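# Carry parts bin from pass box to bench

## Task

The bin of loose parts starts inside the pass box, which passes through the wall between two rooms (the ordinary door between the rooms is locked, and each pass-box door can only be opened once the other one is completely closed). Get the bin onto the bench so its entire bottom rests on the bench top, finish with both pass-box doors completely closed, then release the bin and back the robots away. It only counts if the bin stays there without any robot holding it, and no robot may fall over or be left leaning.

## Robot and tools

Robots: two identical Hello Robot Stretch 3 units, r1 and r2. Each has a two-wheel differential base (0.33 m long, 0.34 m wide, passive omni wheel at the rear), a lift carriage on a vertical mast, and a telescoping arm that extends toward the robot's RIGHT side, ending in a wrist (yaw, pitch, roll) and a two-finger gripper with round 0.04 m pads. The arm cannot reach forward, so the gripper moves forward only by driving the base. Turning in place pivots about the point midway between the drive wheels, 0.05 m back from the front edge. With the arm retracted and wrist folded, a turn sweeps a radius of 0.28 m; an unfolded level wrist reaches beyond that.

Frames: the base frame has its origin on the floor between the drive wheels, x forward, y left, z up. hand_pose is reported in it, at the point where closed fingertips meet; with all wrist joints at zero, that frame's x points up, y back along the arm toward the mast, z toward the robot's rear. The odometry frame is the base frame at scene start. Each robot reports in its own frames, so relative positions between robots come only from images, lidar_m, wrist_depth_mm and head_depth_mm.

execute_actions: argument "actions" is a list holding one action (or empty, which only reports state and pictures). The action is an object keyed by "r1" and/or "r2"; each robot entry may hold "base", "joints" and "contact_limits". Everything in one action starts at once. "base" takes exactly one command, relative to where the base last reported itself: {"translate_m": d} drives straight d metres (positive forward, -1 to 1; no sideways motion), or {"rotate_rad": d} turns in place (positive is counter-clockwise/left, -3.2 to 3.2). "joints" are absolute targets by name, in metres or radians: lift_m 0 to 1.1 (arm height), arm_m 0 to 0.52 (extension), wrist_yaw_rad -1.345 to 4.42 (0 along the arm, positive toward the front, 3.0 folded over the base), wrist_pitch_rad -1.57 to 0.451 (0 level, negative tips fingers down), wrist_roll_rad -2.911 to 2.911 (0 fingers side by side), gripper_m -0.089 to 0.179 (larger is wider; real fingertip gap is about 0.007 less when nearly shut, 0.025 less when wide, zero below 0.007), head_pan_rad -3.953 to 1.73 (0 forward, positive left, -1.57 along the arm), head_tilt_rad -1.53 to 0.419 (negative down). Done tolerances: lift and arm ±0.004, gripper ±0.004, wrist yaw/roll and head ±0.02, pitch ±0.05. "contact_limits": {"arm_m": n}, n a motor_effort percent 1 to 100, stops the arm when its effort hits about n (or -n when retracting) and caps its holding force until the next action. Out-of-range values or unknown keys reject the whole call. Anything omitted may still be driving toward its old target. No action runs over 15 s. "cameras" lists which images to return (r1_head_camera, r1_nav_camera, r1_wrist_camera, r2_head_camera, r2_nav_camera, r2_wrist_camera, or "all"; omitted or null means all, [] none).

wait: "seconds" 0 to 10; commands nothing and returns state and images. zoom_image: "camera" plus "region" [x0, y0, x1, y1] in that camera's pixels, at most 504 by 504, from its latest full image. finished_scene: "scene" is the current scene's number; it ends the scene irreversibly and reports success.

Results: base_status and joint_status tell how each commanded motion ended. "done" for the base means the wheels turned the full amount, slip included. "off_target" means it stopped short and may still push. After "contact_stop", "time_out" or "torque_fault" the old target is dropped; arm or lift that contact-stopped go slack until commanded again (a slack lift can sag under load or keep pressing). Wrist servos that strain for several seconds shut off for 10 s (torque_fault). on_its_own covers uncommanded joints; "held at" is the held target, not the position. motor_effort is percent of max, positive toward higher values, peak in brackets; it is noisy and biased. Positive wheel effort pushes forward. base_odometry counts wheel rotation; heading -3.142 to 3.142, left positive; turned_by_wheels and turned_by_imu give turning since the last result; base_tilt in degrees (forward, right positive) carries a fixed bias up to about 4. lidar_m: 12 distances from the base origin in 30-degree sectors, first straight ahead then counter-clockwise (4th left, 7th behind, 10th right), in a plane 0.17 m up, range 0.15 to 12 m, "-" nothing seen; it sees other robots but not glass, and the mast or low lift hides some sectors. wrist_depth_mm (45 to 1000) and head_depth_mm (280 to 4000, sideways image) are 7x7 median depth grids from top left.

Speed: the base goes 0.30 m/s and 1.9 rad/s only with lift_m below 0.30, arm_m below 0.03 and wrist_yaw_rad above 2.54; otherwise 0.10 m/s and 0.63 rad/s.

Gripper: close to a value below the object's width to grasp; open at least 0.02 above the contact value to release. Readings do not confirm a grasp.

Avoid: folding or unfolding the wrist unless lift_m is 0.32 to 0.95, wrist_pitch_rad -0.4 and roll near 0; with yaw below -0.4 keep pitch at -0.5 or lower. Pushing against something rigid with the gripper above about 0.45 m, repeated pushes, and driving while holding something fixed can tip the robot; if base_tilt shows a lean, pull the gripper free and, if needed, lower lift_m to about 0.2, reversing recent moves in small steps. Robots must never press on each other: once bases touch, even millimetres more is a hard press. Both robots may travel slightly different distances for the same command (up to 2.5 cm per metre), which matters when sharing a load. Drops, slams and hard pushes are bad; loose objects may get nudged occasionally. The simulation continues while you deliberate, holding the last command.

Each tool is called after "Request:" by a JSON object that holds its "op" and its "data".

## Session

Request:
{"op": "execute_actions", "data": {"actions": []}}

Scene clock: 0.00 s.
r1.base_odometry: x=+0.000 y=+0.000 heading=+0.000 (m, m, rad; r1's odometry frame)
r1.turned_by_wheels: +0.000 (rad since the last result)
r1.turned_by_imu: +0.000 (rad since the last result)
r1.base_tilt: forward=+0.8 right=+0.9 (deg)
r1.lidar_m: 2.42 1.67 1.56 1.59 1.16 1.09 1.12 1.43 3.21 1.37 1.39 3.24
r1.head_depth_mm: 1804 2651 2961 2969 2968 2916 2277 / 1801 2674 3098 3054 3098 3049 2247 / 1797 2673 3230 3197 3218 3144 2258 / 1802 2663 3363 3352 3354 3281 2258 / 1800 2642 3053 3045 3030 2994 2277 / 1805 2466 2543 2527 2521 2531 2270 / 1800 2178 2183 2185 2168 2150 2112
r1.base_status: not commanded
r1.joint_positions: lift_m=+0.436 arm_m=+0.003 wrist_yaw_rad=+2.914 wrist_pitch_rad=-0.398 wrist_roll_rad=+0.002 gripper_m=+0.037 head_pan_rad=-0.008 head_tilt_rad=-0.006
r1.joint_status: not commanded
r1.motor_effort: left_wheel=+1 right_wheel=+1 lift_m=+34 arm_m=+0 wrist_yaw_rad=+1 wrist_pitch_rad=+5 wrist_roll_rad=+1 gripper_m=+0 head_pan_rad=+0 head_tilt_rad=+2 (%)
r1.hand_pose: x=+0.0300 y=+0.0734 z=+0.4530 quat_wxyz=(+0.218, +0.705, +0.060, +0.672) (m; r1's base frame)
r1.wrist_depth_mm: - - - - - - - / - - - - - - - / - - - - - - - / - - - - - - 966 / 899 - 892 853 855 820 809 / 727 736 - 690 691 697 680 / 627 621 614 616 592 592 590
r2.base_odometry: x=+0.000 y=+0.000 heading=+0.000 (m, m, rad; r2's odometry frame)
r2.turned_by_wheels: +0.000 (rad since the last result)
r2.turned_by_imu: +0.000 (rad since the last result)
r2.base_tilt: forward=-0.2 right=+1.1 (deg)
r2.lidar_m: 2.01 0.98 0.79 0.78 0.85 0.82 0.81 0.88 1.35 3.50 2.50 2.12
r2.head_depth_mm: 1929 3001 3603 3622 3647 2888 2007 / 1926 2974 3674 3688 3715 2905 2012 / 1911 2949 3716 3807 3759 2899 2018 / 1913 2942 3811 3821 3885 2943 2011 / 1916 2667 2769 2449 2141 2606 2041 / 1827 2020 2030 1693 1684 1984 1875 / 1588 1574 1571 1556 1552 1544 1541
r2.base_status: not commanded
r2.joint_positions: lift_m=+0.333 arm_m=-0.002 wrist_yaw_rad=+3.053 wrist_pitch_rad=-0.339 wrist_roll_rad=-0.001 gripper_m=+0.037 head_pan_rad=+0.016 head_tilt_rad=-0.020
r2.joint_status: not commanded
r2.motor_effort: left_wheel=+0 right_wheel=-1 lift_m=+24 arm_m=+0 wrist_yaw_rad=+1 wrist_pitch_rad=+4 wrist_roll_rad=+0 gripper_m=+0 head_pan_rad=+0 head_tilt_rad=+2 (%)
r2.hand_pose: x=-0.0007 y=+0.0901 z=+0.3635 quat_wxyz=(+0.150, +0.701, +0.089, +0.692) (m; r2's base frame)
r2.wrist_depth_mm: 731 - 717 720 709 727 712 / 806 803 789 779 779 765 757 / 866 865 852 838 843 815 821 / 828 873 887 872 857 870 874 / 693 695 - 697 716 716 718 / 575 583 - 581 591 597 592 / 491 495 - 516 498 506 501
pictures: r1_head_camera (sideways: a quarter turn clockwise sets it upright), r1_nav_camera (sideways: a quarter turn counterclockwise sets it upright), r1_wrist_camera, r2_head_camera (sideways: a quarter turn clockwise sets it upright), r2_nav_camera (sideways: a quarter turn counterclockwise sets it upright), r2_wrist_camera
Images, in order (width x height): r1_head_camera 896x504, r1_nav_camera 672x504, r1_wrist_camera 644x364, r2_head_camera 896x504, r2_nav_camera 672x504, r2_wrist_camera 644x364.

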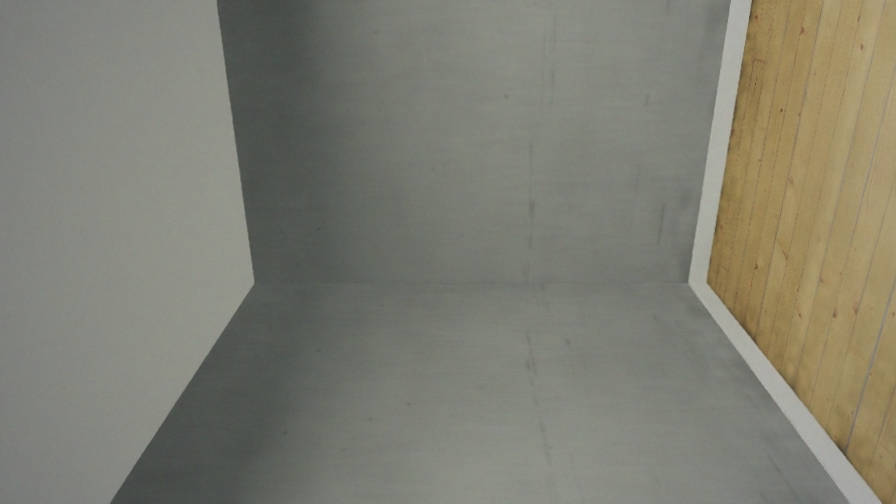

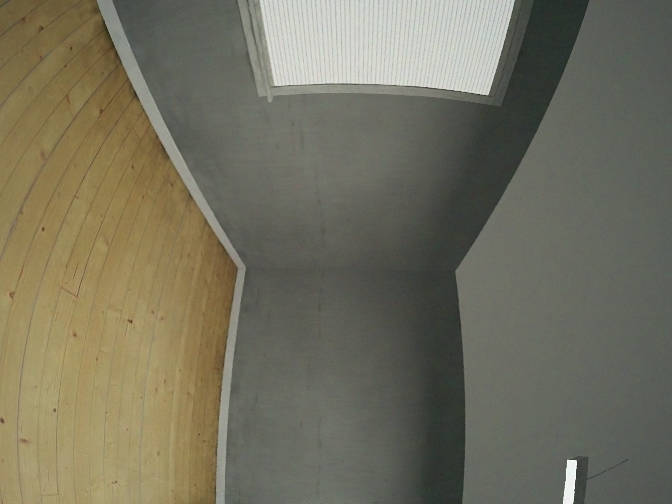

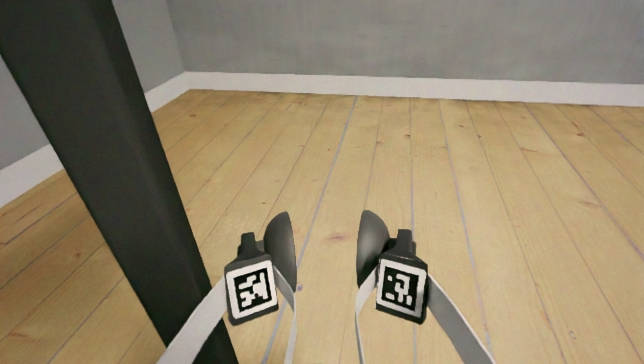

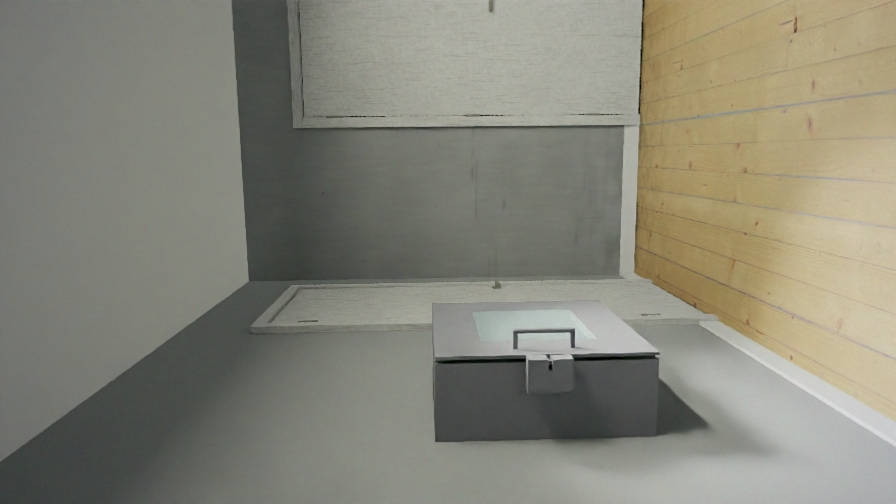

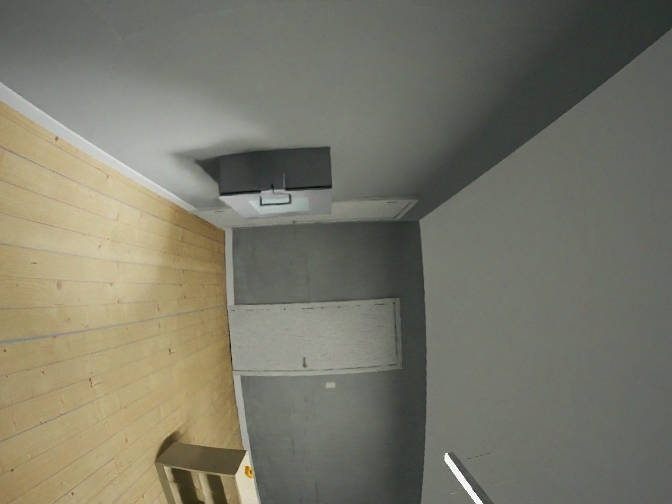

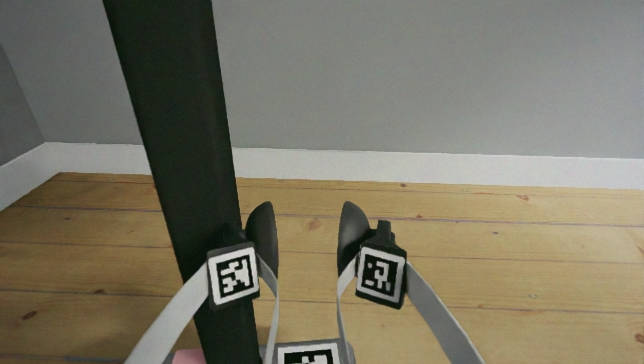

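Request:
{"op": "execute_actions", "data": {"actions": [{"r1":{"joints":{"head_pan_rad":-2.4,"head_tilt_rad":-0.5}},"r2":{"joints":{"head_pan_rad":0.6,"head_tilt_rad":-0.3}}}], "cameras": ["r1_head_camera","r1_nav_camera","r2_head_camera","r2_nav_camera"]}}

Request:
{"op": "execute_actions", "data": {"actions": [{"r1":{"joints":{"head_pan_rad":1.7,"head_tilt_rad":-0.5}},"r2":{"joints":{"head_pan_rad":-1.6,"head_tilt_rad":-0.5}}}], "cameras": ["r1_head_camera","r1_nav_camera","r2_head_camera","r2_nav_camera"]}}

Scene clock: 8.43 s.
r1.base_odometry: x=+0.000 y=+0.000 heading=+0.000 (m, m, rad; r1's odometry frame)
r1.turned_by_wheels: +0.000 (rad since the last result)
r1.turned_by_imu: -0.001 (rad since the last result)
r1.base_tilt: forward=+0.8 right=+0.9 (deg)
r1.lidar_m: 2.42 1.66 1.56 1.59 1.16 1.09 1.11 1.44 3.20 1.37 1.39 3.24
r1.head_depth_mm: 1376 945 1102 1213 1686 1603 1319 / 1581 857 1688 1132 1903 1605 1321 / 1853 786 1635 1036 1971 1600 1317 / 2219 731 796 870 1832 1600 1314 / 2758 2983 3235 2795 2019 1590 1312 / 2681 2908 3132 2797 2022 1592 1308 / 2603 2787 3012 2765 2014 1592 1307
r1.base_status: not commanded
r1.joint_positions: lift_m=+0.436 arm_m=+0.003 wrist_yaw_rad=+2.914 wrist_pitch_rad=-0.398 wrist_roll_rad=+0.002 gripper_m=+0.037 head_pan_rad=-2.393 head_tilt_rad=-0.494
r1.joint_status: all done
r1.motor_effort: left_wheel=+1(1) right_wheel=+0(0) lift_m=+33(33) arm_m=+0(0) wrist_yaw_rad=+0(1) wrist_pitch_rad=+5(4) wrist_roll_rad=+1(0) gripper_m=-1(0) head_pan_rad=-3(28) head_tilt_rad=-2(22) (%)
r1.hand_pose: x=+0.0300 y=+0.0734 z=+0.4530 quat_wxyz=(+0.218, +0.705, +0.060, +0.672) (m; r1's base frame)
r1.wrist_depth_mm: - - - - - - - / - - - - - - - / - - - - - - - / - - - - - - 982 / 901 - 887 863 869 824 802 / 743 724 - 710 697 691 676 / 636 609 612 608 599 590 576
r2.base_odometry: x=+0.000 y=+0.000 heading=+0.000 (m, m, rad; r2's odometry frame)
r2.turned_by_wheels: +0.000 (rad since the last result)
r2.turned_by_imu: -0.002 (rad since the last result)
r2.base_tilt: forward=-0.1 right=+1.1 (deg)
r2.lidar_m: 2.01 0.98 0.79 0.78 0.85 0.82 0.81 0.88 1.35 3.51 2.49 2.12
r2.head_depth_mm: 1500 1612 1610 1730 2170 1854 1449 / 1287 1376 1483 1602 1730 1781 1460 / 1122 1189 1261 1349 1459 1572 1461 / 996 1047 1107 1177 1249 1331 1375 / 891 938 981 1034 1093 1160 1231 / 813 847 888 925 976 1025 1080 / 747 772 805 840 875 917 959
r2.base_status: not commanded
r2.joint_positions: lift_m=+0.333 arm_m=-0.002 wrist_yaw_rad=+3.053 wrist_pitch_rad=-0.339 wrist_roll_rad=-0.001 gripper_m=+0.037 head_pan_rad=+0.593 head_tilt_rad=-0.296
r2.joint_status: all done
r2.motor_effort: left_wheel=+0(0) right_wheel=-1(1) lift_m=+24(24) arm_m=+1(1) wrist_yaw_rad=+0(0) wrist_pitch_rad=+4(4) wrist_roll_rad=+0(0) gripper_m=+0(0) head_pan_rad=+2(24) head_tilt_rad=-2(17) (%)
r2.hand_pose: x=-0.0007 y=+0.0901 z=+0.3635 quat_wxyz=(+0.150, +0.701, +0.089, +0.692) (m; r2's base frame)
r2.wrist_depth_mm: 742 - 718 716 717 709 707 / 794 800 779 783 766 766 750 / 860 860 848 831 824 820 823 / 851 869 896 881 860 853 866 / 689 701 - 717 718 714 710 / 576 572 - 583 588 591 595 / 491 492 - 510 499 503 508
pictures: r1_head_camera (sideways: a quarter turn clockwise sets it upright), r1_nav_camera (sideways: a quarter turn counterclockwise sets it upright), r2_head_camera (sideways: a quarter turn clockwise sets it upright), r2_nav_camera (sideways: a quarter turn counterclockwise sets it upright)
camera_calibration (this result's frames):
r1_head_camera: T_world_to_cam=[[0.320049, 0.314558, -0.893656, 1.18243], [0.668225, -0.743621, -0.0224329, 0.0268299], [-0.671598, -0.589984, -0.448191, 0.541897], [0, 0, 0, 1]] pos_world=[-0.032428, -0.0322824, 1.30017]
r1_nav_camera: T_world_to_cam=[[-0.354528, -0.363195, 0.861626, -1.08663], [-0.713865, 0.700282, 0.00145553, 0.0497729], [-0.60391, -0.614568, -0.507542, 0.618446], [0, 0, 0, 1]] pos_world=[0.0237765, -0.0494361, 1.25008]
r2_head_camera: T_world_to_cam=[[-0.282553, -0.15944, -0.945908, 1.25402], [-0.567658, 0.822684, 0.0308963, -0.0284549], [0.773258, 0.545682, -0.322959, 0.377928], [0, 0, 0, 1]] pos_world=[0.0459396, 0.0171217, 1.30913]
r2_nav_camera: T_world_to_cam=[[0.257581, 0.105345, 0.960497, -1.2072], [0.512817, -0.857396, -0.0434869, 0.0987269], [0.818945, 0.50376, -0.274871, 0.313541], [0, 0, 0, 1]] pos_world=[0.00355123, 0.053872, 1.24999]
Images, in order (width x height): r1_head_camera 896x504, r1_nav_camera 672x504, r2_head_camera 896x504, r2_nav_camera 672x504.

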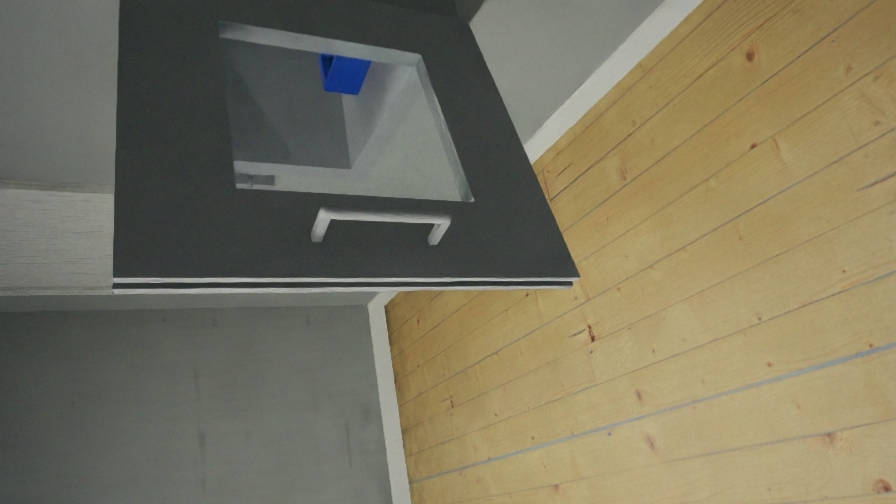

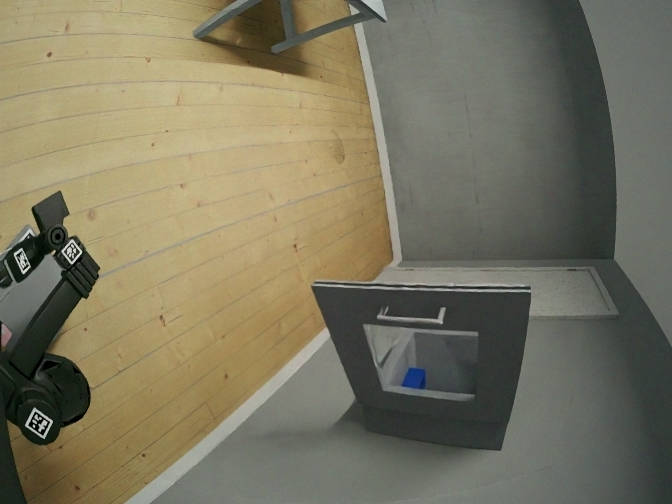

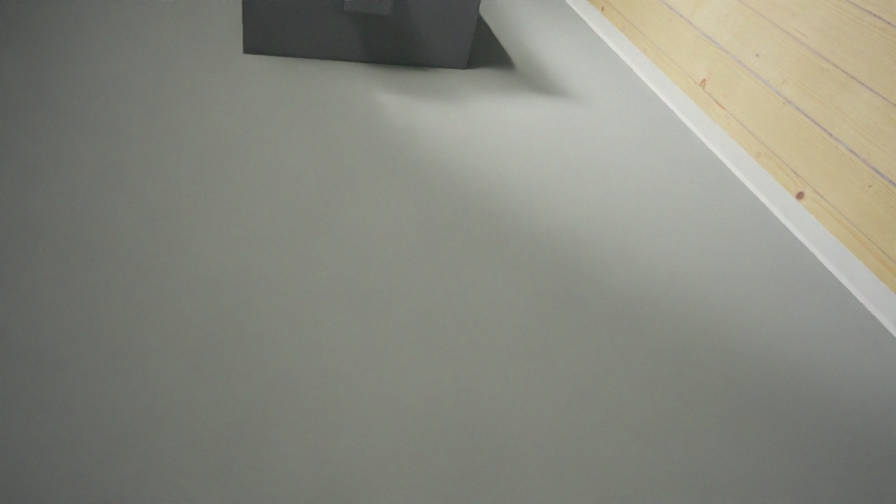

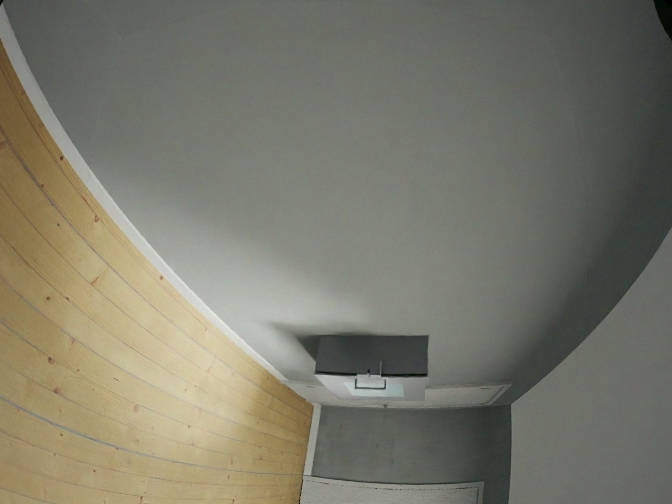

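Scene clock: 10.77 s.
r1.base_odometry: x=+0.000 y=+0.000 heading=+0.000 (m, m, rad; r1's odometry frame)
r1.turned_by_wheels: +0.000 (rad since the last result)
r1.turned_by_imu: +0.000 (rad since the last result)
r1.base_tilt: forward=+0.8 right=+0.9 (deg)
r1.lidar_m: 2.42 1.66 1.56 1.59 1.16 1.09 1.11 1.43 3.20 1.37 1.39 3.22
r1.head_depth_mm: 1288 1375 1475 1590 1727 1599 1321 / 1353 1446 1559 1690 1820 1607 1320 / 1429 1532 1661 1799 1937 1596 1317 / 1505 1629 1774 1944 2023 1592 1314 / 1519 1641 1788 1943 1956 1585 1315 / 1352 1442 1538 1649 1786 1602 1307 / 1202 1277 1354 1476 1599 - -
r1.base_status: not commanded
r1.joint_positions: lift_m=+0.436 arm_m=+0.003 wrist_yaw_rad=+2.914 wrist_pitch_rad=-0.398 wrist_roll_rad=+0.002 gripper_m=+0.037 head_pan_rad=+1.693 head_tilt_rad=-0.494
r1.joint_status: all done
r1.motor_effort: left_wheel=+1(1) right_wheel=+1(1) lift_m=+33(33) arm_m=+0(0) wrist_yaw_rad=+0(0) wrist_pitch_rad=+4(4) wrist_roll_rad=+1(0) gripper_m=+0(0) head_pan_rad=+1(30) head_tilt_rad=-2(1) (%)
r1.hand_pose: x=+0.0300 y=+0.0734 z=+0.4530 quat_wxyz=(+0.218, +0.705, +0.060, +0.672) (m; r1's base frame)
r1.wrist_depth_mm: - - - - - - - / - - - - - - - / - - - - - - - / - - - - - 998 989 / 884 - 902 839 853 836 824 / 739 722 - 714 700 671 687 / 624 631 610 607 599 598 585
r2.base_odometry: x=+0.000 y=+0.000 heading=+0.000 (m, m, rad; r2's odometry frame)
r2.turned_by_wheels: +0.000 (rad since the last result)
r2.turned_by_imu: -0.001 (rad since the last result)
r2.base_tilt: forward=-0.2 right=+1.0 (deg)
r2.lidar_m: 2.00 0.98 0.78 0.78 0.85 0.82 0.81 0.88 1.34 3.50 2.50 2.12
r2.head_depth_mm: 2825 3069 3266 2588 1923 1526 1251 / 2903 3157 3412 2597 1885 1514 1258 / 2863 3171 3396 2605 1920 1533 1264 / 2950 3204 3454 2631 1932 1531 1269 / 2966 3246 3553 2619 1940 1545 1269 / 3009 3299 3585 2656 1949 1540 1276 / 3023 3330 3551 2655 1954 1540 1277
r2.base_status: not commanded
r2.joint_positions: lift_m=+0.333 arm_m=-0.002 wrist_yaw_rad=+3.053 wrist_pitch_rad=-0.339 wrist_roll_rad=-0.001 gripper_m=+0.037 head_pan_rad=-1.593 head_tilt_rad=-0.494
r2.joint_status: all done
r2.motor_effort: left_wheel=+0(0) right_wheel=-1(1) lift_m=+24(24) arm_m=+0(1) wrist_yaw_rad=+0(0) wrist_pitch_rad=+4(4) wrist_roll_rad=+1(1) gripper_m=+0(0) head_pan_rad=-2(29) head_tilt_rad=-2(13) (%)
r2.hand_pose: x=-0.0007 y=+0.0901 z=+0.3635 quat_wxyz=(+0.150, +0.701, +0.089, +0.692) (m; r2's base frame)
r2.wrist_depth_mm: 739 - 719 736 709 716 702 / 793 795 783 778 764 764 759 / 833 854 849 849 834 823 827 / 851 867 871 867 858 867 852 / 694 691 - 701 709 725 713 / 573 578 - 580 589 591 596 / 488 492 - 508 505 507 508
pictures: r1_head_camera (sideways: a quarter turn clockwise sets it upright), r1_nav_camera (sideways: a quarter turn counterclockwise sets it upright), r2_head_camera (sideways: a quarter turn clockwise sets it upright), r2_nav_camera (sideways: a quarter turn counterclockwise sets it upright)
camera_calibration (this result's frames):
r1_head_camera: T_world_to_cam=[[0.0670461, -0.444029, -0.893501, 1.18377], [-0.994222, -0.10497, -0.0224387, 0.0369784], [-0.0838273, 0.889842, -0.448501, 0.538716], [0, 0, 0, 1]] pos_world=[0.00255639, 0.0501392, 1.30015]
r1_nav_camera: T_world_to_cam=[[-0.0862086, 0.500472, 0.86145, -1.08804], [0.985897, 0.167348, 0.00143949, 0.0394252], [-0.143441, 0.849425, -0.507841, 0.616027], [0, 0, 0, 1]] pos_world=[-0.0443038, 0.0146661, 1.25008]
r2_head_camera: T_world_to_cam=[[0.0366643, 0.502457, -0.863824, 1.14498], [0.999326, -0.0170515, 0.0324973, -0.0400896], [0.00159898, -0.864434, -0.502744, 0.616588], [0, 0, 0, 1]] pos_world=[-0.00290312, -0.0429863, 1.30035]
r2_nav_camera: T_world_to_cam=[[-0.0665369, -0.45472, 0.888145, -1.11079], [-0.996026, 0.0830813, -0.0320823, 0.0930735], [-0.0591998, -0.886751, -0.458441, 0.55779], [0, 0, 0, 1]] pos_world=[0.0518159, -0.0182128, 1.24525]
Images, in order (width x height): r1_head_camera 896x504, r1_nav_camera 672x504, r2_head_camera 896x504, r2_nav_camera 672x504.

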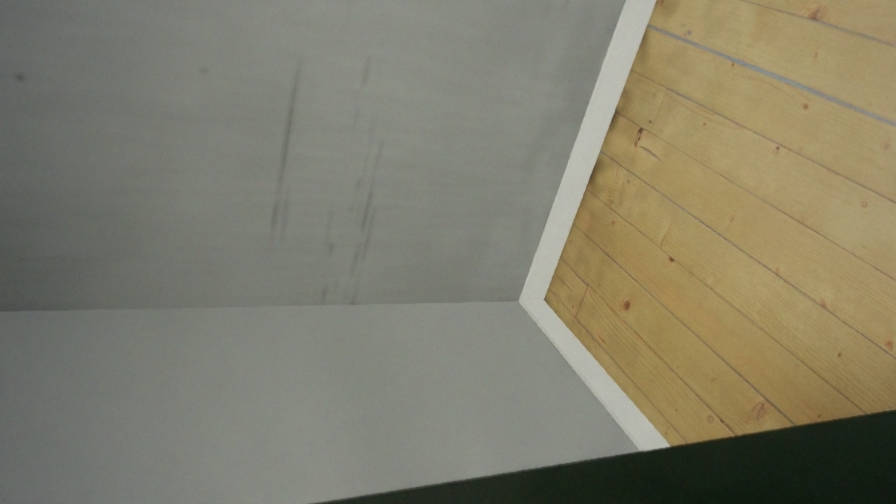

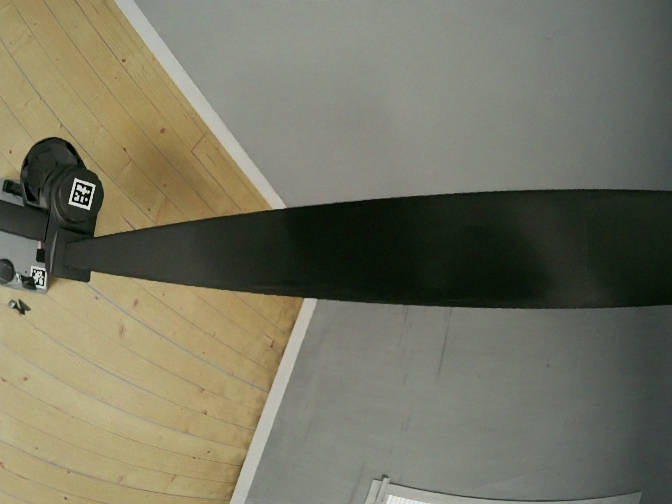

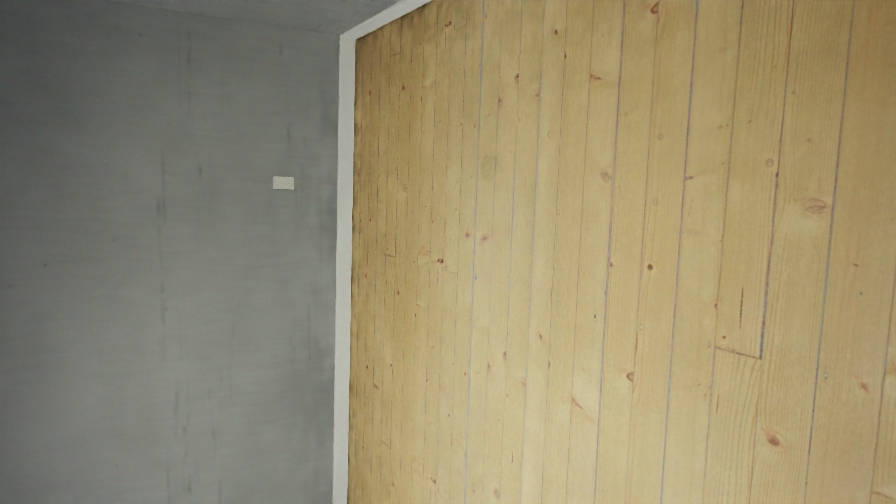

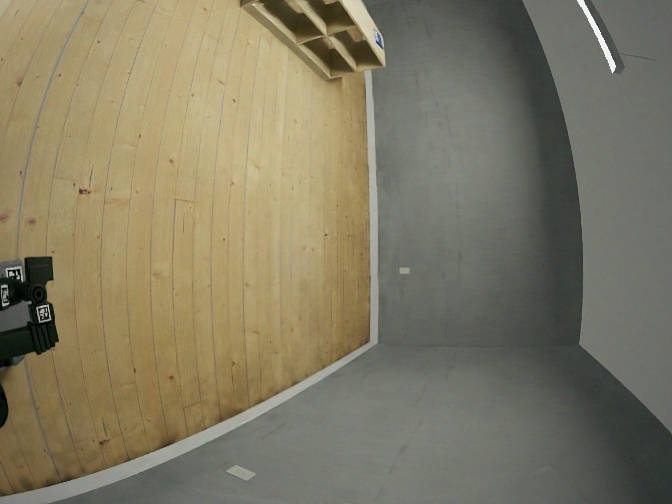

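Request:
{"op": "execute_actions", "data": {"actions": [{"r1":{"joints":{"head_pan_rad":-3.0,"head_tilt_rad":-0.25}},"r2":{"joints":{"head_pan_rad":-0.55,"head_tilt_rad":-0.3}}}], "cameras": ["r1_head_camera","r1_nav_camera","r2_head_camera","r2_nav_camera"]}}

Request:
{"op": "execute_actions", "data": {"actions": [{"r1":{"joints":{"head_pan_rad":-2.2,"head_tilt_rad":-0.15}},"r2":{"joints":{"head_pan_rad":-3.0,"head_tilt_rad":-0.3}}}], "cameras": ["r1_head_camera","r2_head_camera","r2_nav_camera"]}}

Scene clock: 22.67 s.
r1.base_odometry: x=+0.000 y=+0.000 heading=+0.000 (m, m, rad; r1's odometry frame)
r1.turned_by_wheels: +0.000 (rad since the last result)
r1.turned_by_imu: -0.001 (rad since the last result)
r1.base_tilt: forward=+0.8 right=+0.9 (deg)
r1.lidar_m: 2.43 1.66 1.56 1.59 1.16 1.09 1.11 1.44 3.22 1.37 1.38 3.24
r1.head_depth_mm: 939 973 1009 1049 1085 1130 1179 / 989 1026 1065 1108 1157 1206 1265 / 1047 1092 1137 1183 1236 1296 1356 / 1111 1159 1209 1267 1321 1392 1461 / 1187 1245 1300 1358 1424 1511 1545 / 1275 1329 1256 1263 1323 1652 1596 / 1371 1438 1040 1600 1130 1795 1598
r1.base_status: not commanded
r1.joint_positions: lift_m=+0.436 arm_m=+0.003 wrist_yaw_rad=+2.914 wrist_pitch_rad=-0.398 wrist_roll_rad=+0.002 gripper_m=+0.037 head_pan_rad=-2.993 head_tilt_rad=-0.260
r1.joint_status: all done
r1.motor_effort: left_wheel=+1(1) right_wheel=+0(0) lift_m=+33(33) arm_m=+0(1) wrist_yaw_rad=+1(0) wrist_pitch_rad=+4(4) wrist_roll_rad=+0(1) gripper_m=+0(0) head_pan_rad=-3(26) head_tilt_rad=+3(16) (%)
r1.hand_pose: x=+0.0300 y=+0.0734 z=+0.4530 quat_wxyz=(+0.218, +0.705, +0.060, +0.672) (m; r1's base frame)
r1.wrist_depth_mm: - - - - - - - / - - - - - - - / - - - - - - - / - - - - - - - / 886 - 903 843 875 823 814 / 734 722 - 715 707 691 680 / 615 615 613 610 600 605 601
r2.base_odometry: x=+0.000 y=+0.000 heading=+0.000 (m, m, rad; r2's odometry frame)
r2.turned_by_wheels: +0.000 (rad since the last result)
r2.turned_by_imu: -0.003 (rad since the last result)
r2.base_tilt: forward=+0.0 right=+1.1 (deg)
r2.lidar_m: 2.00 0.98 0.79 0.78 0.85 0.81 0.81 0.88 1.35 3.50 2.50 2.12
r2.head_depth_mm: - - - 2525 2485 1813 1441 / - - - 2540 2374 1820 1442 / 3853 - - 2417 2343 1834 1439 / 3713 3913 - - 2516 1830 1443 / 3481 3706 - - 2519 1842 1446 / 3353 3510 3696 3765 2508 1845 1457 / 3226 3351 3557 3668 2510 1860 1457
r2.base_status: not commanded
r2.joint_positions: lift_m=+0.333 arm_m=-0.002 wrist_yaw_rad=+3.053 wrist_pitch_rad=-0.339 wrist_roll_rad=-0.001 gripper_m=+0.037 head_pan_rad=-0.557 head_tilt_rad=-0.310
r2.joint_status: all done
r2.motor_effort: left_wheel=+0(0) right_wheel=-1(1) lift_m=+24(24) arm_m=+0(1) wrist_yaw_rad=+0(0) wrist_pitch_rad=+4(4) wrist_roll_rad=+0(1) gripper_m=+0(0) head_pan_rad=+2(32) head_tilt_rad=+4(17) (%)
r2.hand_pose: x=-0.0007 y=+0.0901 z=+0.3635 quat_wxyz=(+0.150, +0.701, +0.089, +0.692) (m; r2's base frame)
r2.wrist_depth_mm: 738 - 724 729 708 703 700 / 811 791 777 775 786 778 751 / 850 868 850 838 836 821 810 / 826 871 891 880 871 852 855 / 685 693 - 699 711 724 728 / 575 575 - 584 590 593 596 / 491 490 - 513 504 504 505
pictures: r1_head_camera (sideways: a quarter turn clockwise sets it upright), r1_nav_camera (sideways: a quarter turn counterclockwise sets it upright), r2_head_camera (sideways: a quarter turn clockwise sets it upright), r2_nav_camera (sideways: a quarter turn counterclockwise sets it upright)
camera_calibration (this result's frames):
r1_head_camera: T_world_to_cam=[[0.225084, 0.0464148, -0.973233, 1.2869], [0.126945, -0.991748, -0.0179386, 0.0242867], [-0.966034, -0.11951, -0.229119, 0.258589], [0, 0, 0, 1]] pos_world=[-0.0429374, -0.00474095, 1.31214]
r1_nav_camera: T_world_to_cam=[[-0.286769, -0.0679527, 0.955587, -1.20965], [-0.192196, 0.981282, 0.0121025, 0.0327275], [-0.938522, -0.180189, -0.294461, 0.343203], [0, 0, 0, 1]] pos_world=[-0.0184954, -0.0524722, 1.25659]
r2_head_camera: T_world_to_cam=[[-0.272293, 0.199844, -0.941233, 1.24786], [0.519409, 0.853962, 0.0310519, -0.0352881], [0.809982, -0.480429, -0.336329, 0.395103], [0, 0, 0, 1]] pos_world=[0.0380853, -0.0294221, 1.3085]
r2_nav_camera: T_world_to_cam=[[0.212897, -0.199258, 0.956541, -1.20176], [-0.57364, -0.817993, -0.0427224, 0.104358], [0.790956, -0.539615, -0.28845, 0.331385], [0, 0, 0, 1]] pos_world=[0.053605, 0.0247227, 1.24958]
Images, in order (width x height): r1_head_camera 896x504, r1_nav_camera 672x504, r2_head_camera 896x504, r2_nav_camera 672x504.

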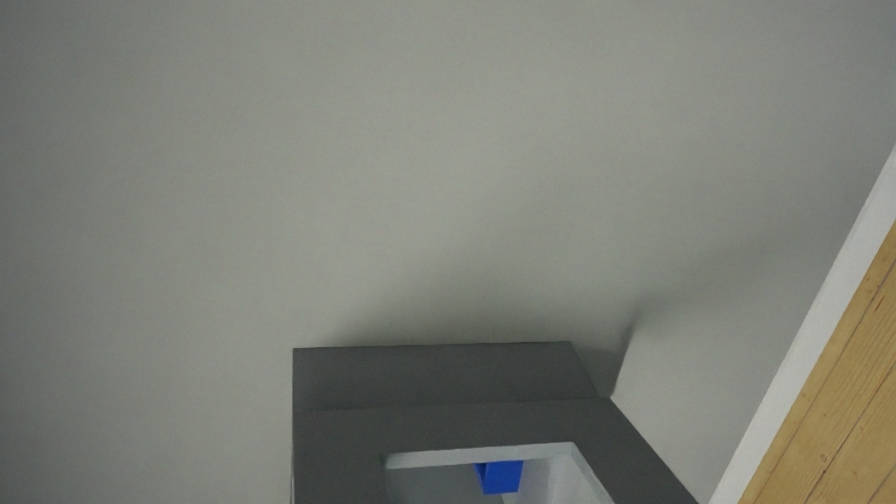

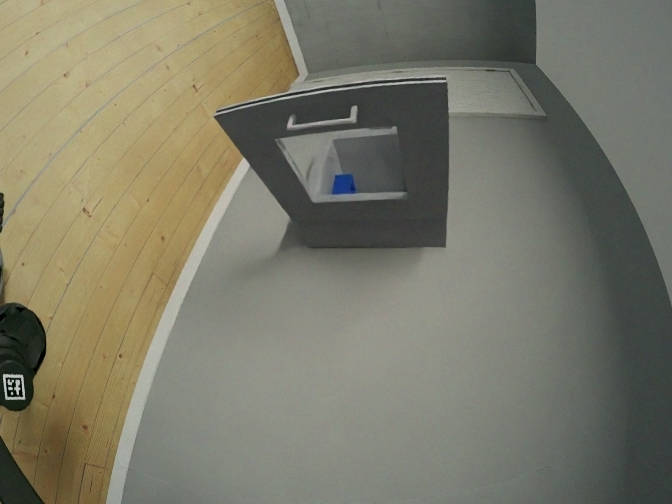

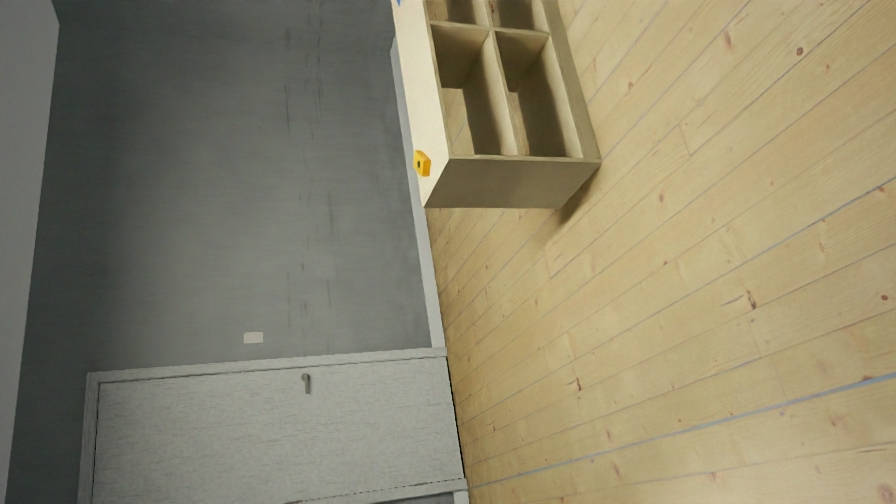

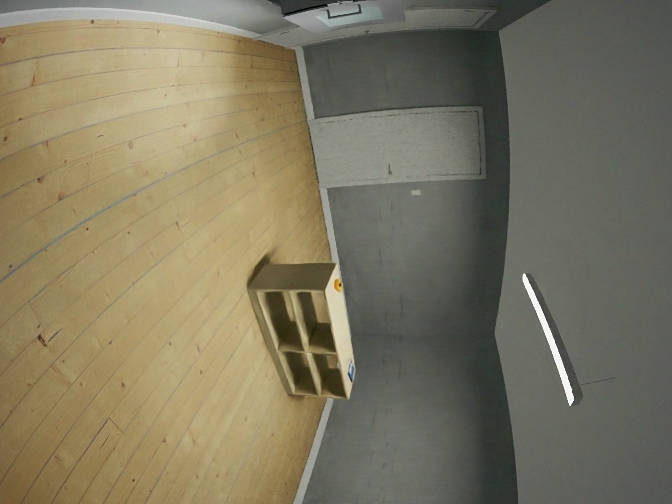

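Scene clock: 24.33 s.
r1.base_odometry: x=+0.000 y=+0.000 heading=+0.000 (m, m, rad; r1's odometry frame)
r1.turned_by_wheels: +0.000 (rad since the last result)
r1.turned_by_imu: +0.000 (rad since the last result)
r1.base_tilt: forward=+0.9 right=+0.9 (deg)
r1.lidar_m: 2.42 1.66 1.56 1.59 1.17 1.09 1.11 1.43 3.21 1.37 1.39 3.24
r1.head_depth_mm: 1904 1927 1936 840 1655 929 1671 / 2258 2341 2349 785 804 829 1616 / 2457 3073 3141 3179 3236 2213 1665 / 2439 3011 3082 3184 3265 2455 1796 / 2471 2968 3024 3100 3178 2442 1786 / 2450 2870 2963 3016 3100 2457 1788 / 2456 2851 2902 2967 3052 2435 1790
r1.base_status: not commanded
r1.joint_positions: lift_m=+0.436 arm_m=+0.003 wrist_yaw_rad=+2.914 wrist_pitch_rad=-0.398 wrist_roll_rad=+0.002 gripper_m=+0.037 head_pan_rad=-2.207 head_tilt_rad=-0.162
r1.joint_status: all done
r1.motor_effort: left_wheel=+1(1) right_wheel=+1(1) lift_m=+33(33) arm_m=+0(0) wrist_yaw_rad=-1(0) wrist_pitch_rad=+4(4) wrist_roll_rad=+0(0) gripper_m=-1(1) head_pan_rad=+1(29) head_tilt_rad=+4(14) (%)
r1.hand_pose: x=+0.0300 y=+0.0734 z=+0.4530 quat_wxyz=(+0.218, +0.705, +0.060, +0.672) (m; r1's base frame)
r1.wrist_depth_mm: - - - - - - - / - - - - - - - / - - - - - - - / - - - - - - 972 / 883 - 880 851 864 833 799 / 735 732 - 701 703 694 678 / 634 619 610 610 591 598 593
r2.base_odometry: x=+0.000 y=+0.000 heading=+0.000 (m, m, rad; r2's odometry frame)
r2.turned_by_wheels: +0.000 (rad since the last result)
r2.turned_by_imu: +0.000 (rad since the last result)
r2.base_tilt: forward=-0.2 right=+1.0 (deg)
r2.lidar_m: 2.01 0.98 0.79 0.78 0.85 0.82 0.81 0.88 1.35 3.51 2.49 2.13
r2.head_depth_mm: 647 681 720 768 816 875 943 / 664 701 743 792 845 912 980 / 681 723 766 820 876 945 1023 / 704 744 789 848 910 982 1069 / 722 767 816 877 941 1019 1120 / 746 792 850 911 981 1063 1173 / 770 818 880 947 1027 1116 1228
r2.base_status: not commanded
r2.joint_positions: lift_m=+0.333 arm_m=-0.002 wrist_yaw_rad=+3.053 wrist_pitch_rad=-0.339 wrist_roll_rad=-0.001 gripper_m=+0.037 head_pan_rad=-2.993 head_tilt_rad=-0.310
r2.joint_status: all done
r2.motor_effort: left_wheel=+0(0) right_wheel=-1(0) lift_m=+24(24) arm_m=+0(1) wrist_yaw_rad=+0(1) wrist_pitch_rad=+5(4) wrist_roll_rad=+1(1) gripper_m=+0(0) head_pan_rad=-2(29) head_tilt_rad=+4(5) (%)
r2.hand_pose: x=-0.0007 y=+0.0901 z=+0.3635 quat_wxyz=(+0.150, +0.701, +0.089, +0.692) (m; r2's base frame)
r2.wrist_depth_mm: 739 - 720 716 725 716 708 / 790 800 777 786 771 762 754 / 840 866 843 838 832 828 823 / 840 862 887 864 864 875 874 / 686 692 - 707 701 716 722 / 578 577 - 588 586 596 587 / 491 491 - 515 500 509 511
pictures: r1_head_camera (sideways: a quarter turn clockwise sets it upright), r2_head_camera (sideways: a quarter turn clockwise sets it upright), r2_nav_camera (sideways: a quarter turn counterclockwise sets it upright)
camera_calibration (this result's frames):
r1_head_camera: T_world_to_cam=[[0.0688691, 0.114266, -0.99106, 1.31119], [0.790133, -0.612733, -0.0157396, 0.0173806], [-0.609054, -0.781986, -0.132484, 0.130627], [0, 0, 0, 1]] pos_world=[-0.0244743, -0.0370262, 1.31704]
r2_head_camera: T_world_to_cam=[[0.336559, 0.0245633, -0.941342, 1.24428], [0.158862, -0.986812, 0.0310485, -0.0330842], [-0.928165, -0.159993, -0.336023, 0.405309], [0, 0, 0, 1]] pos_world=[-0.0373265, 0.00163506, 1.30852]
r2_nav_camera: T_world_to_cam=[[-0.290978, 0.0135311, 0.956634, -1.19881], [-0.0942619, 0.99463, -0.04274, 0.101457], [-0.952075, -0.102611, -0.28814, 0.341613], [0, 0, 0, 1]] pos_world=[-0.0140234, -0.0496377, 1.24959]
Images, in order (width x height): r1_head_camera 896x504, r2_head_camera 896x504, r2_nav_camera 672x504.

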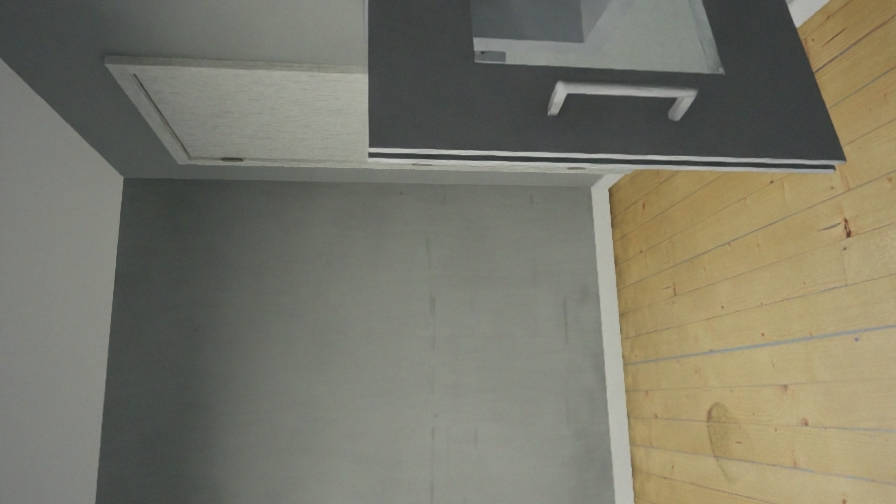

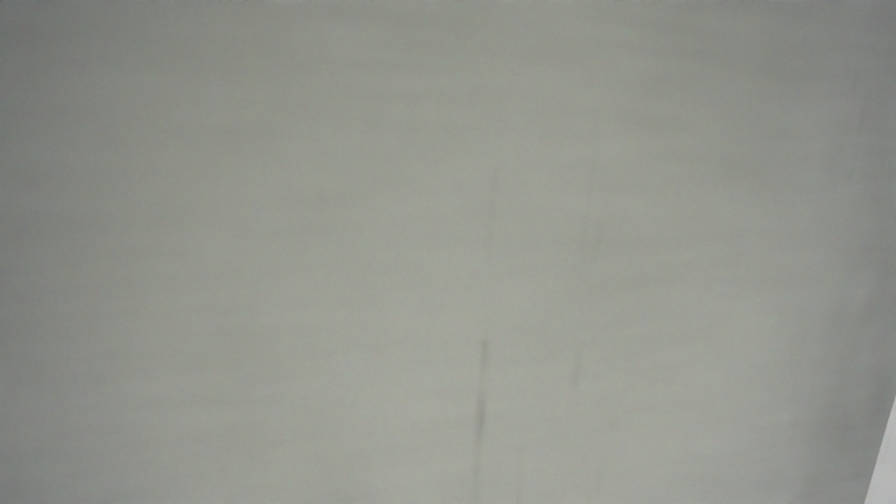

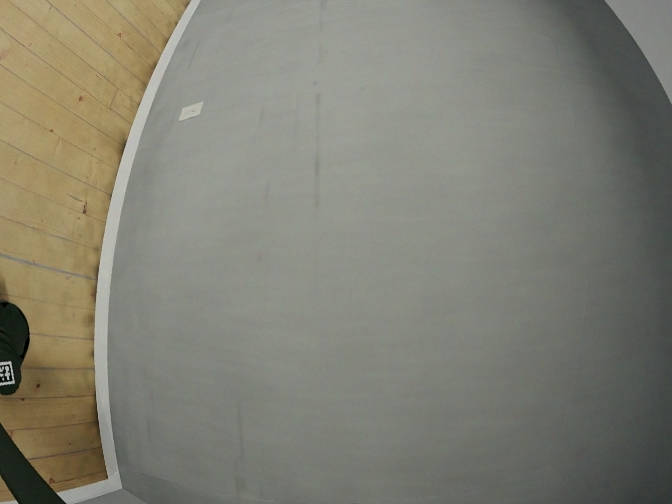

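Request:
{"op": "execute_actions", "data": {"actions": [{"r1":{"joints":{"head_pan_rad":-1.35,"head_tilt_rad":-0.45}},"r2":{"joints":{"head_pan_rad":-0.35,"head_tilt_rad":-0.2}}}], "cameras": ["r1_head_camera","r1_nav_camera","r2_head_camera"]}}

Scene clock: 38.23 s.
r1.base_odometry: x=+0.000 y=+0.000 heading=+0.000 (m, m, rad; r1's odometry frame)
r1.turned_by_wheels: +0.000 (rad since the last result)
r1.turned_by_imu: -0.001 (rad since the last result)
r1.base_tilt: forward=+0.8 right=+0.9 (deg)
r1.lidar_m: 2.42 1.66 1.56 1.59 1.17 1.09 1.11 1.43 3.20 1.37 1.39 3.23
r1.head_depth_mm: 2745 2898 3093 3144 2187 1686 1366 / 2897 3091 3294 3131 2187 1676 1367 / 3112 3344 3453 2628 2125 1676 1363 / 3309 3560 3651 1616 2101 1675 1362 / 3542 3831 2301 1600 2095 1671 1359 / 3555 3825 2283 2603 2170 1669 1366 / 3287 3424 2263 2870 2152 1667 1353
r1.base_status: not commanded
r1.joint_positions: lift_m=+0.436 arm_m=+0.003 wrist_yaw_rad=+2.914 wrist_pitch_rad=-0.398 wrist_roll_rad=+0.002 gripper_m=+0.037 head_pan_rad=-1.357 head_tilt_rad=-0.444
r1.joint_status: all done
r1.motor_effort: left_wheel=+1(1) right_wheel=+1(1) lift_m=+33(33) arm_m=+0(0) wrist_yaw_rad=+1(1) wrist_pitch_rad=+5(5) wrist_roll_rad=+0(0) gripper_m=+0(0) head_pan_rad=+2(32) head_tilt_rad=-3(17) (%)
r1.hand_pose: x=+0.0300 y=+0.0734 z=+0.4530 quat_wxyz=(+0.218, +0.705, +0.060, +0.672) (m; r1's base frame)
r1.wrist_depth_mm: - - - - - - - / - - - - - - - / - - - - - - - / - - - - - - 972 / 879 - 894 858 838 824 810 / 731 728 - 701 695 691 687 / 628 621 614 607 611 599 584
r2.base_odometry: x=+0.000 y=+0.000 heading=+0.000 (m, m, rad; r2's odometry frame)
r2.turned_by_wheels: +0.000 (rad since the last result)
r2.turned_by_imu: -0.004 (rad since the last result)
r2.base_tilt: forward=-0.1 right=+1.0 (deg)
r2.lidar_m: 2.01 0.98 0.79 0.78 0.85 0.82 0.81 0.88 1.35 3.49 2.49 2.12
r2.head_depth_mm: 3022 - - - 2217 2062 1574 / 3013 3853 - - 2811 2064 1584 / 2960 3773 - - 2987 2091 1593 / 2941 3648 3793 - 3046 2083 1591 / 2928 3541 3765 3885 3024 2083 1594 / 2970 3490 3633 3782 3074 2101 1591 / 2905 3412 3539 3663 3072 2103 1597
r2.base_status: not commanded
r2.joint_positions: lift_m=+0.333 arm_m=-0.002 wrist_yaw_rad=+3.053 wrist_pitch_rad=-0.339 wrist_roll_rad=-0.001 gripper_m=+0.037 head_pan_rad=-0.357 head_tilt_rad=-0.211
r2.joint_status: all done
r2.motor_effort: left_wheel=+0(0) right_wheel=-1(1) lift_m=+24(24) arm_m=+1(1) wrist_yaw_rad=+0(0) wrist_pitch_rad=+4(4) wrist_roll_rad=+1(0) gripper_m=+0(0) head_pan_rad=+2(26) head_tilt_rad=+5(14) (%)
r2.hand_pose: x=-0.0007 y=+0.0901 z=+0.3635 quat_wxyz=(+0.150, +0.701, +0.089, +0.692) (m; r2's base frame)
r2.wrist_depth_mm: 729 - 725 716 715 708 709 / 795 807 783 771 759 753 759 / 852 856 856 859 831 822 816 / 835 884 887 864 881 853 864 / 691 695 - 703 705 716 723 / 575 577 - 582 587 591 605 / 492 490 - 514 498 506 510
pictures: r1_head_camera (sideways: a quarter turn clockwise sets it upright), r1_nav_camera (sideways: a quarter turn counterclockwise sets it upright), r2_head_camera (sideways: a quarter turn clockwise sets it upright)
camera_calibration (this result's frames):
r1_head_camera: T_world_to_cam=[[-0.097776, 0.391741, -0.914865, 1.21265], [0.980686, 0.194397, -0.0215704, 0.0238024], [0.169397, -0.899304, -0.403182, 0.478199], [0, 0, 0, 1]] pos_world=[0.01422, -0.0496269, 1.30273]
r1_nav_camera: T_world_to_cam=[[0.122346, -0.447692, 0.885778, -1.12104], [-0.966483, -0.256703, 0.00374984, 0.0483268], [0.225703, -0.856548, -0.464094, 0.556853], [0, 0, 0, 1]] pos_world=[0.0581784, -0.0125036, 1.25124]
r2_head_camera: T_world_to_cam=[[-0.217693, 0.108595, -0.969957, 1.28504], [0.336578, 0.941183, 0.0298328, -0.0325896], [0.916147, -0.319972, -0.24144, 0.270959], [0, 0, 0, 1]] pos_world=[0.0424764, -0.0221768, 1.31283]
Images, in order (width x height): r1_head_camera 896x504, r1_nav_camera 672x504, r2_head_camera 896x504.

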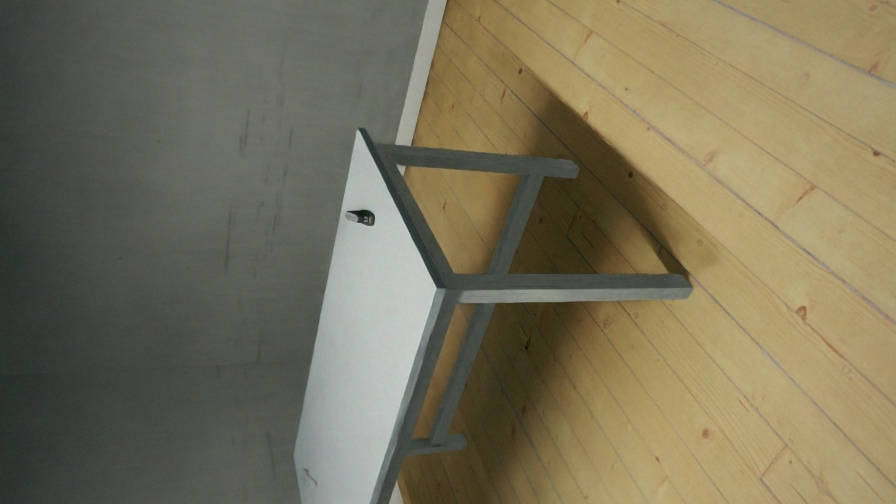

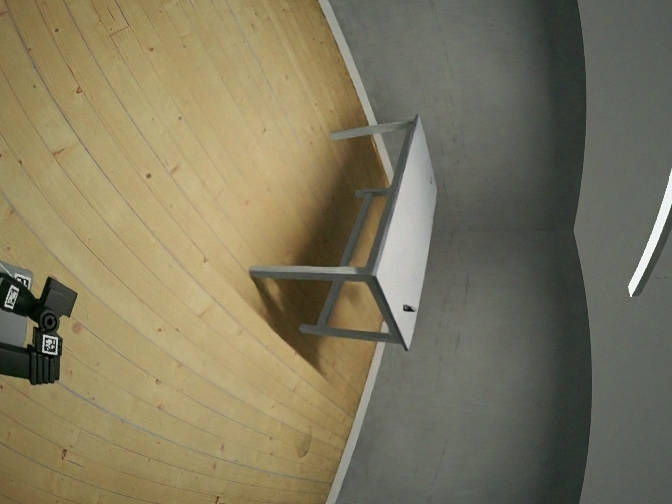

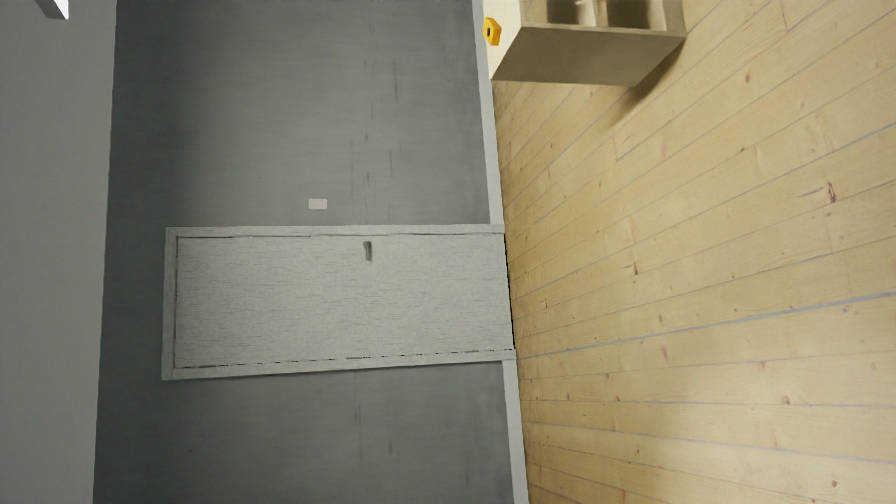

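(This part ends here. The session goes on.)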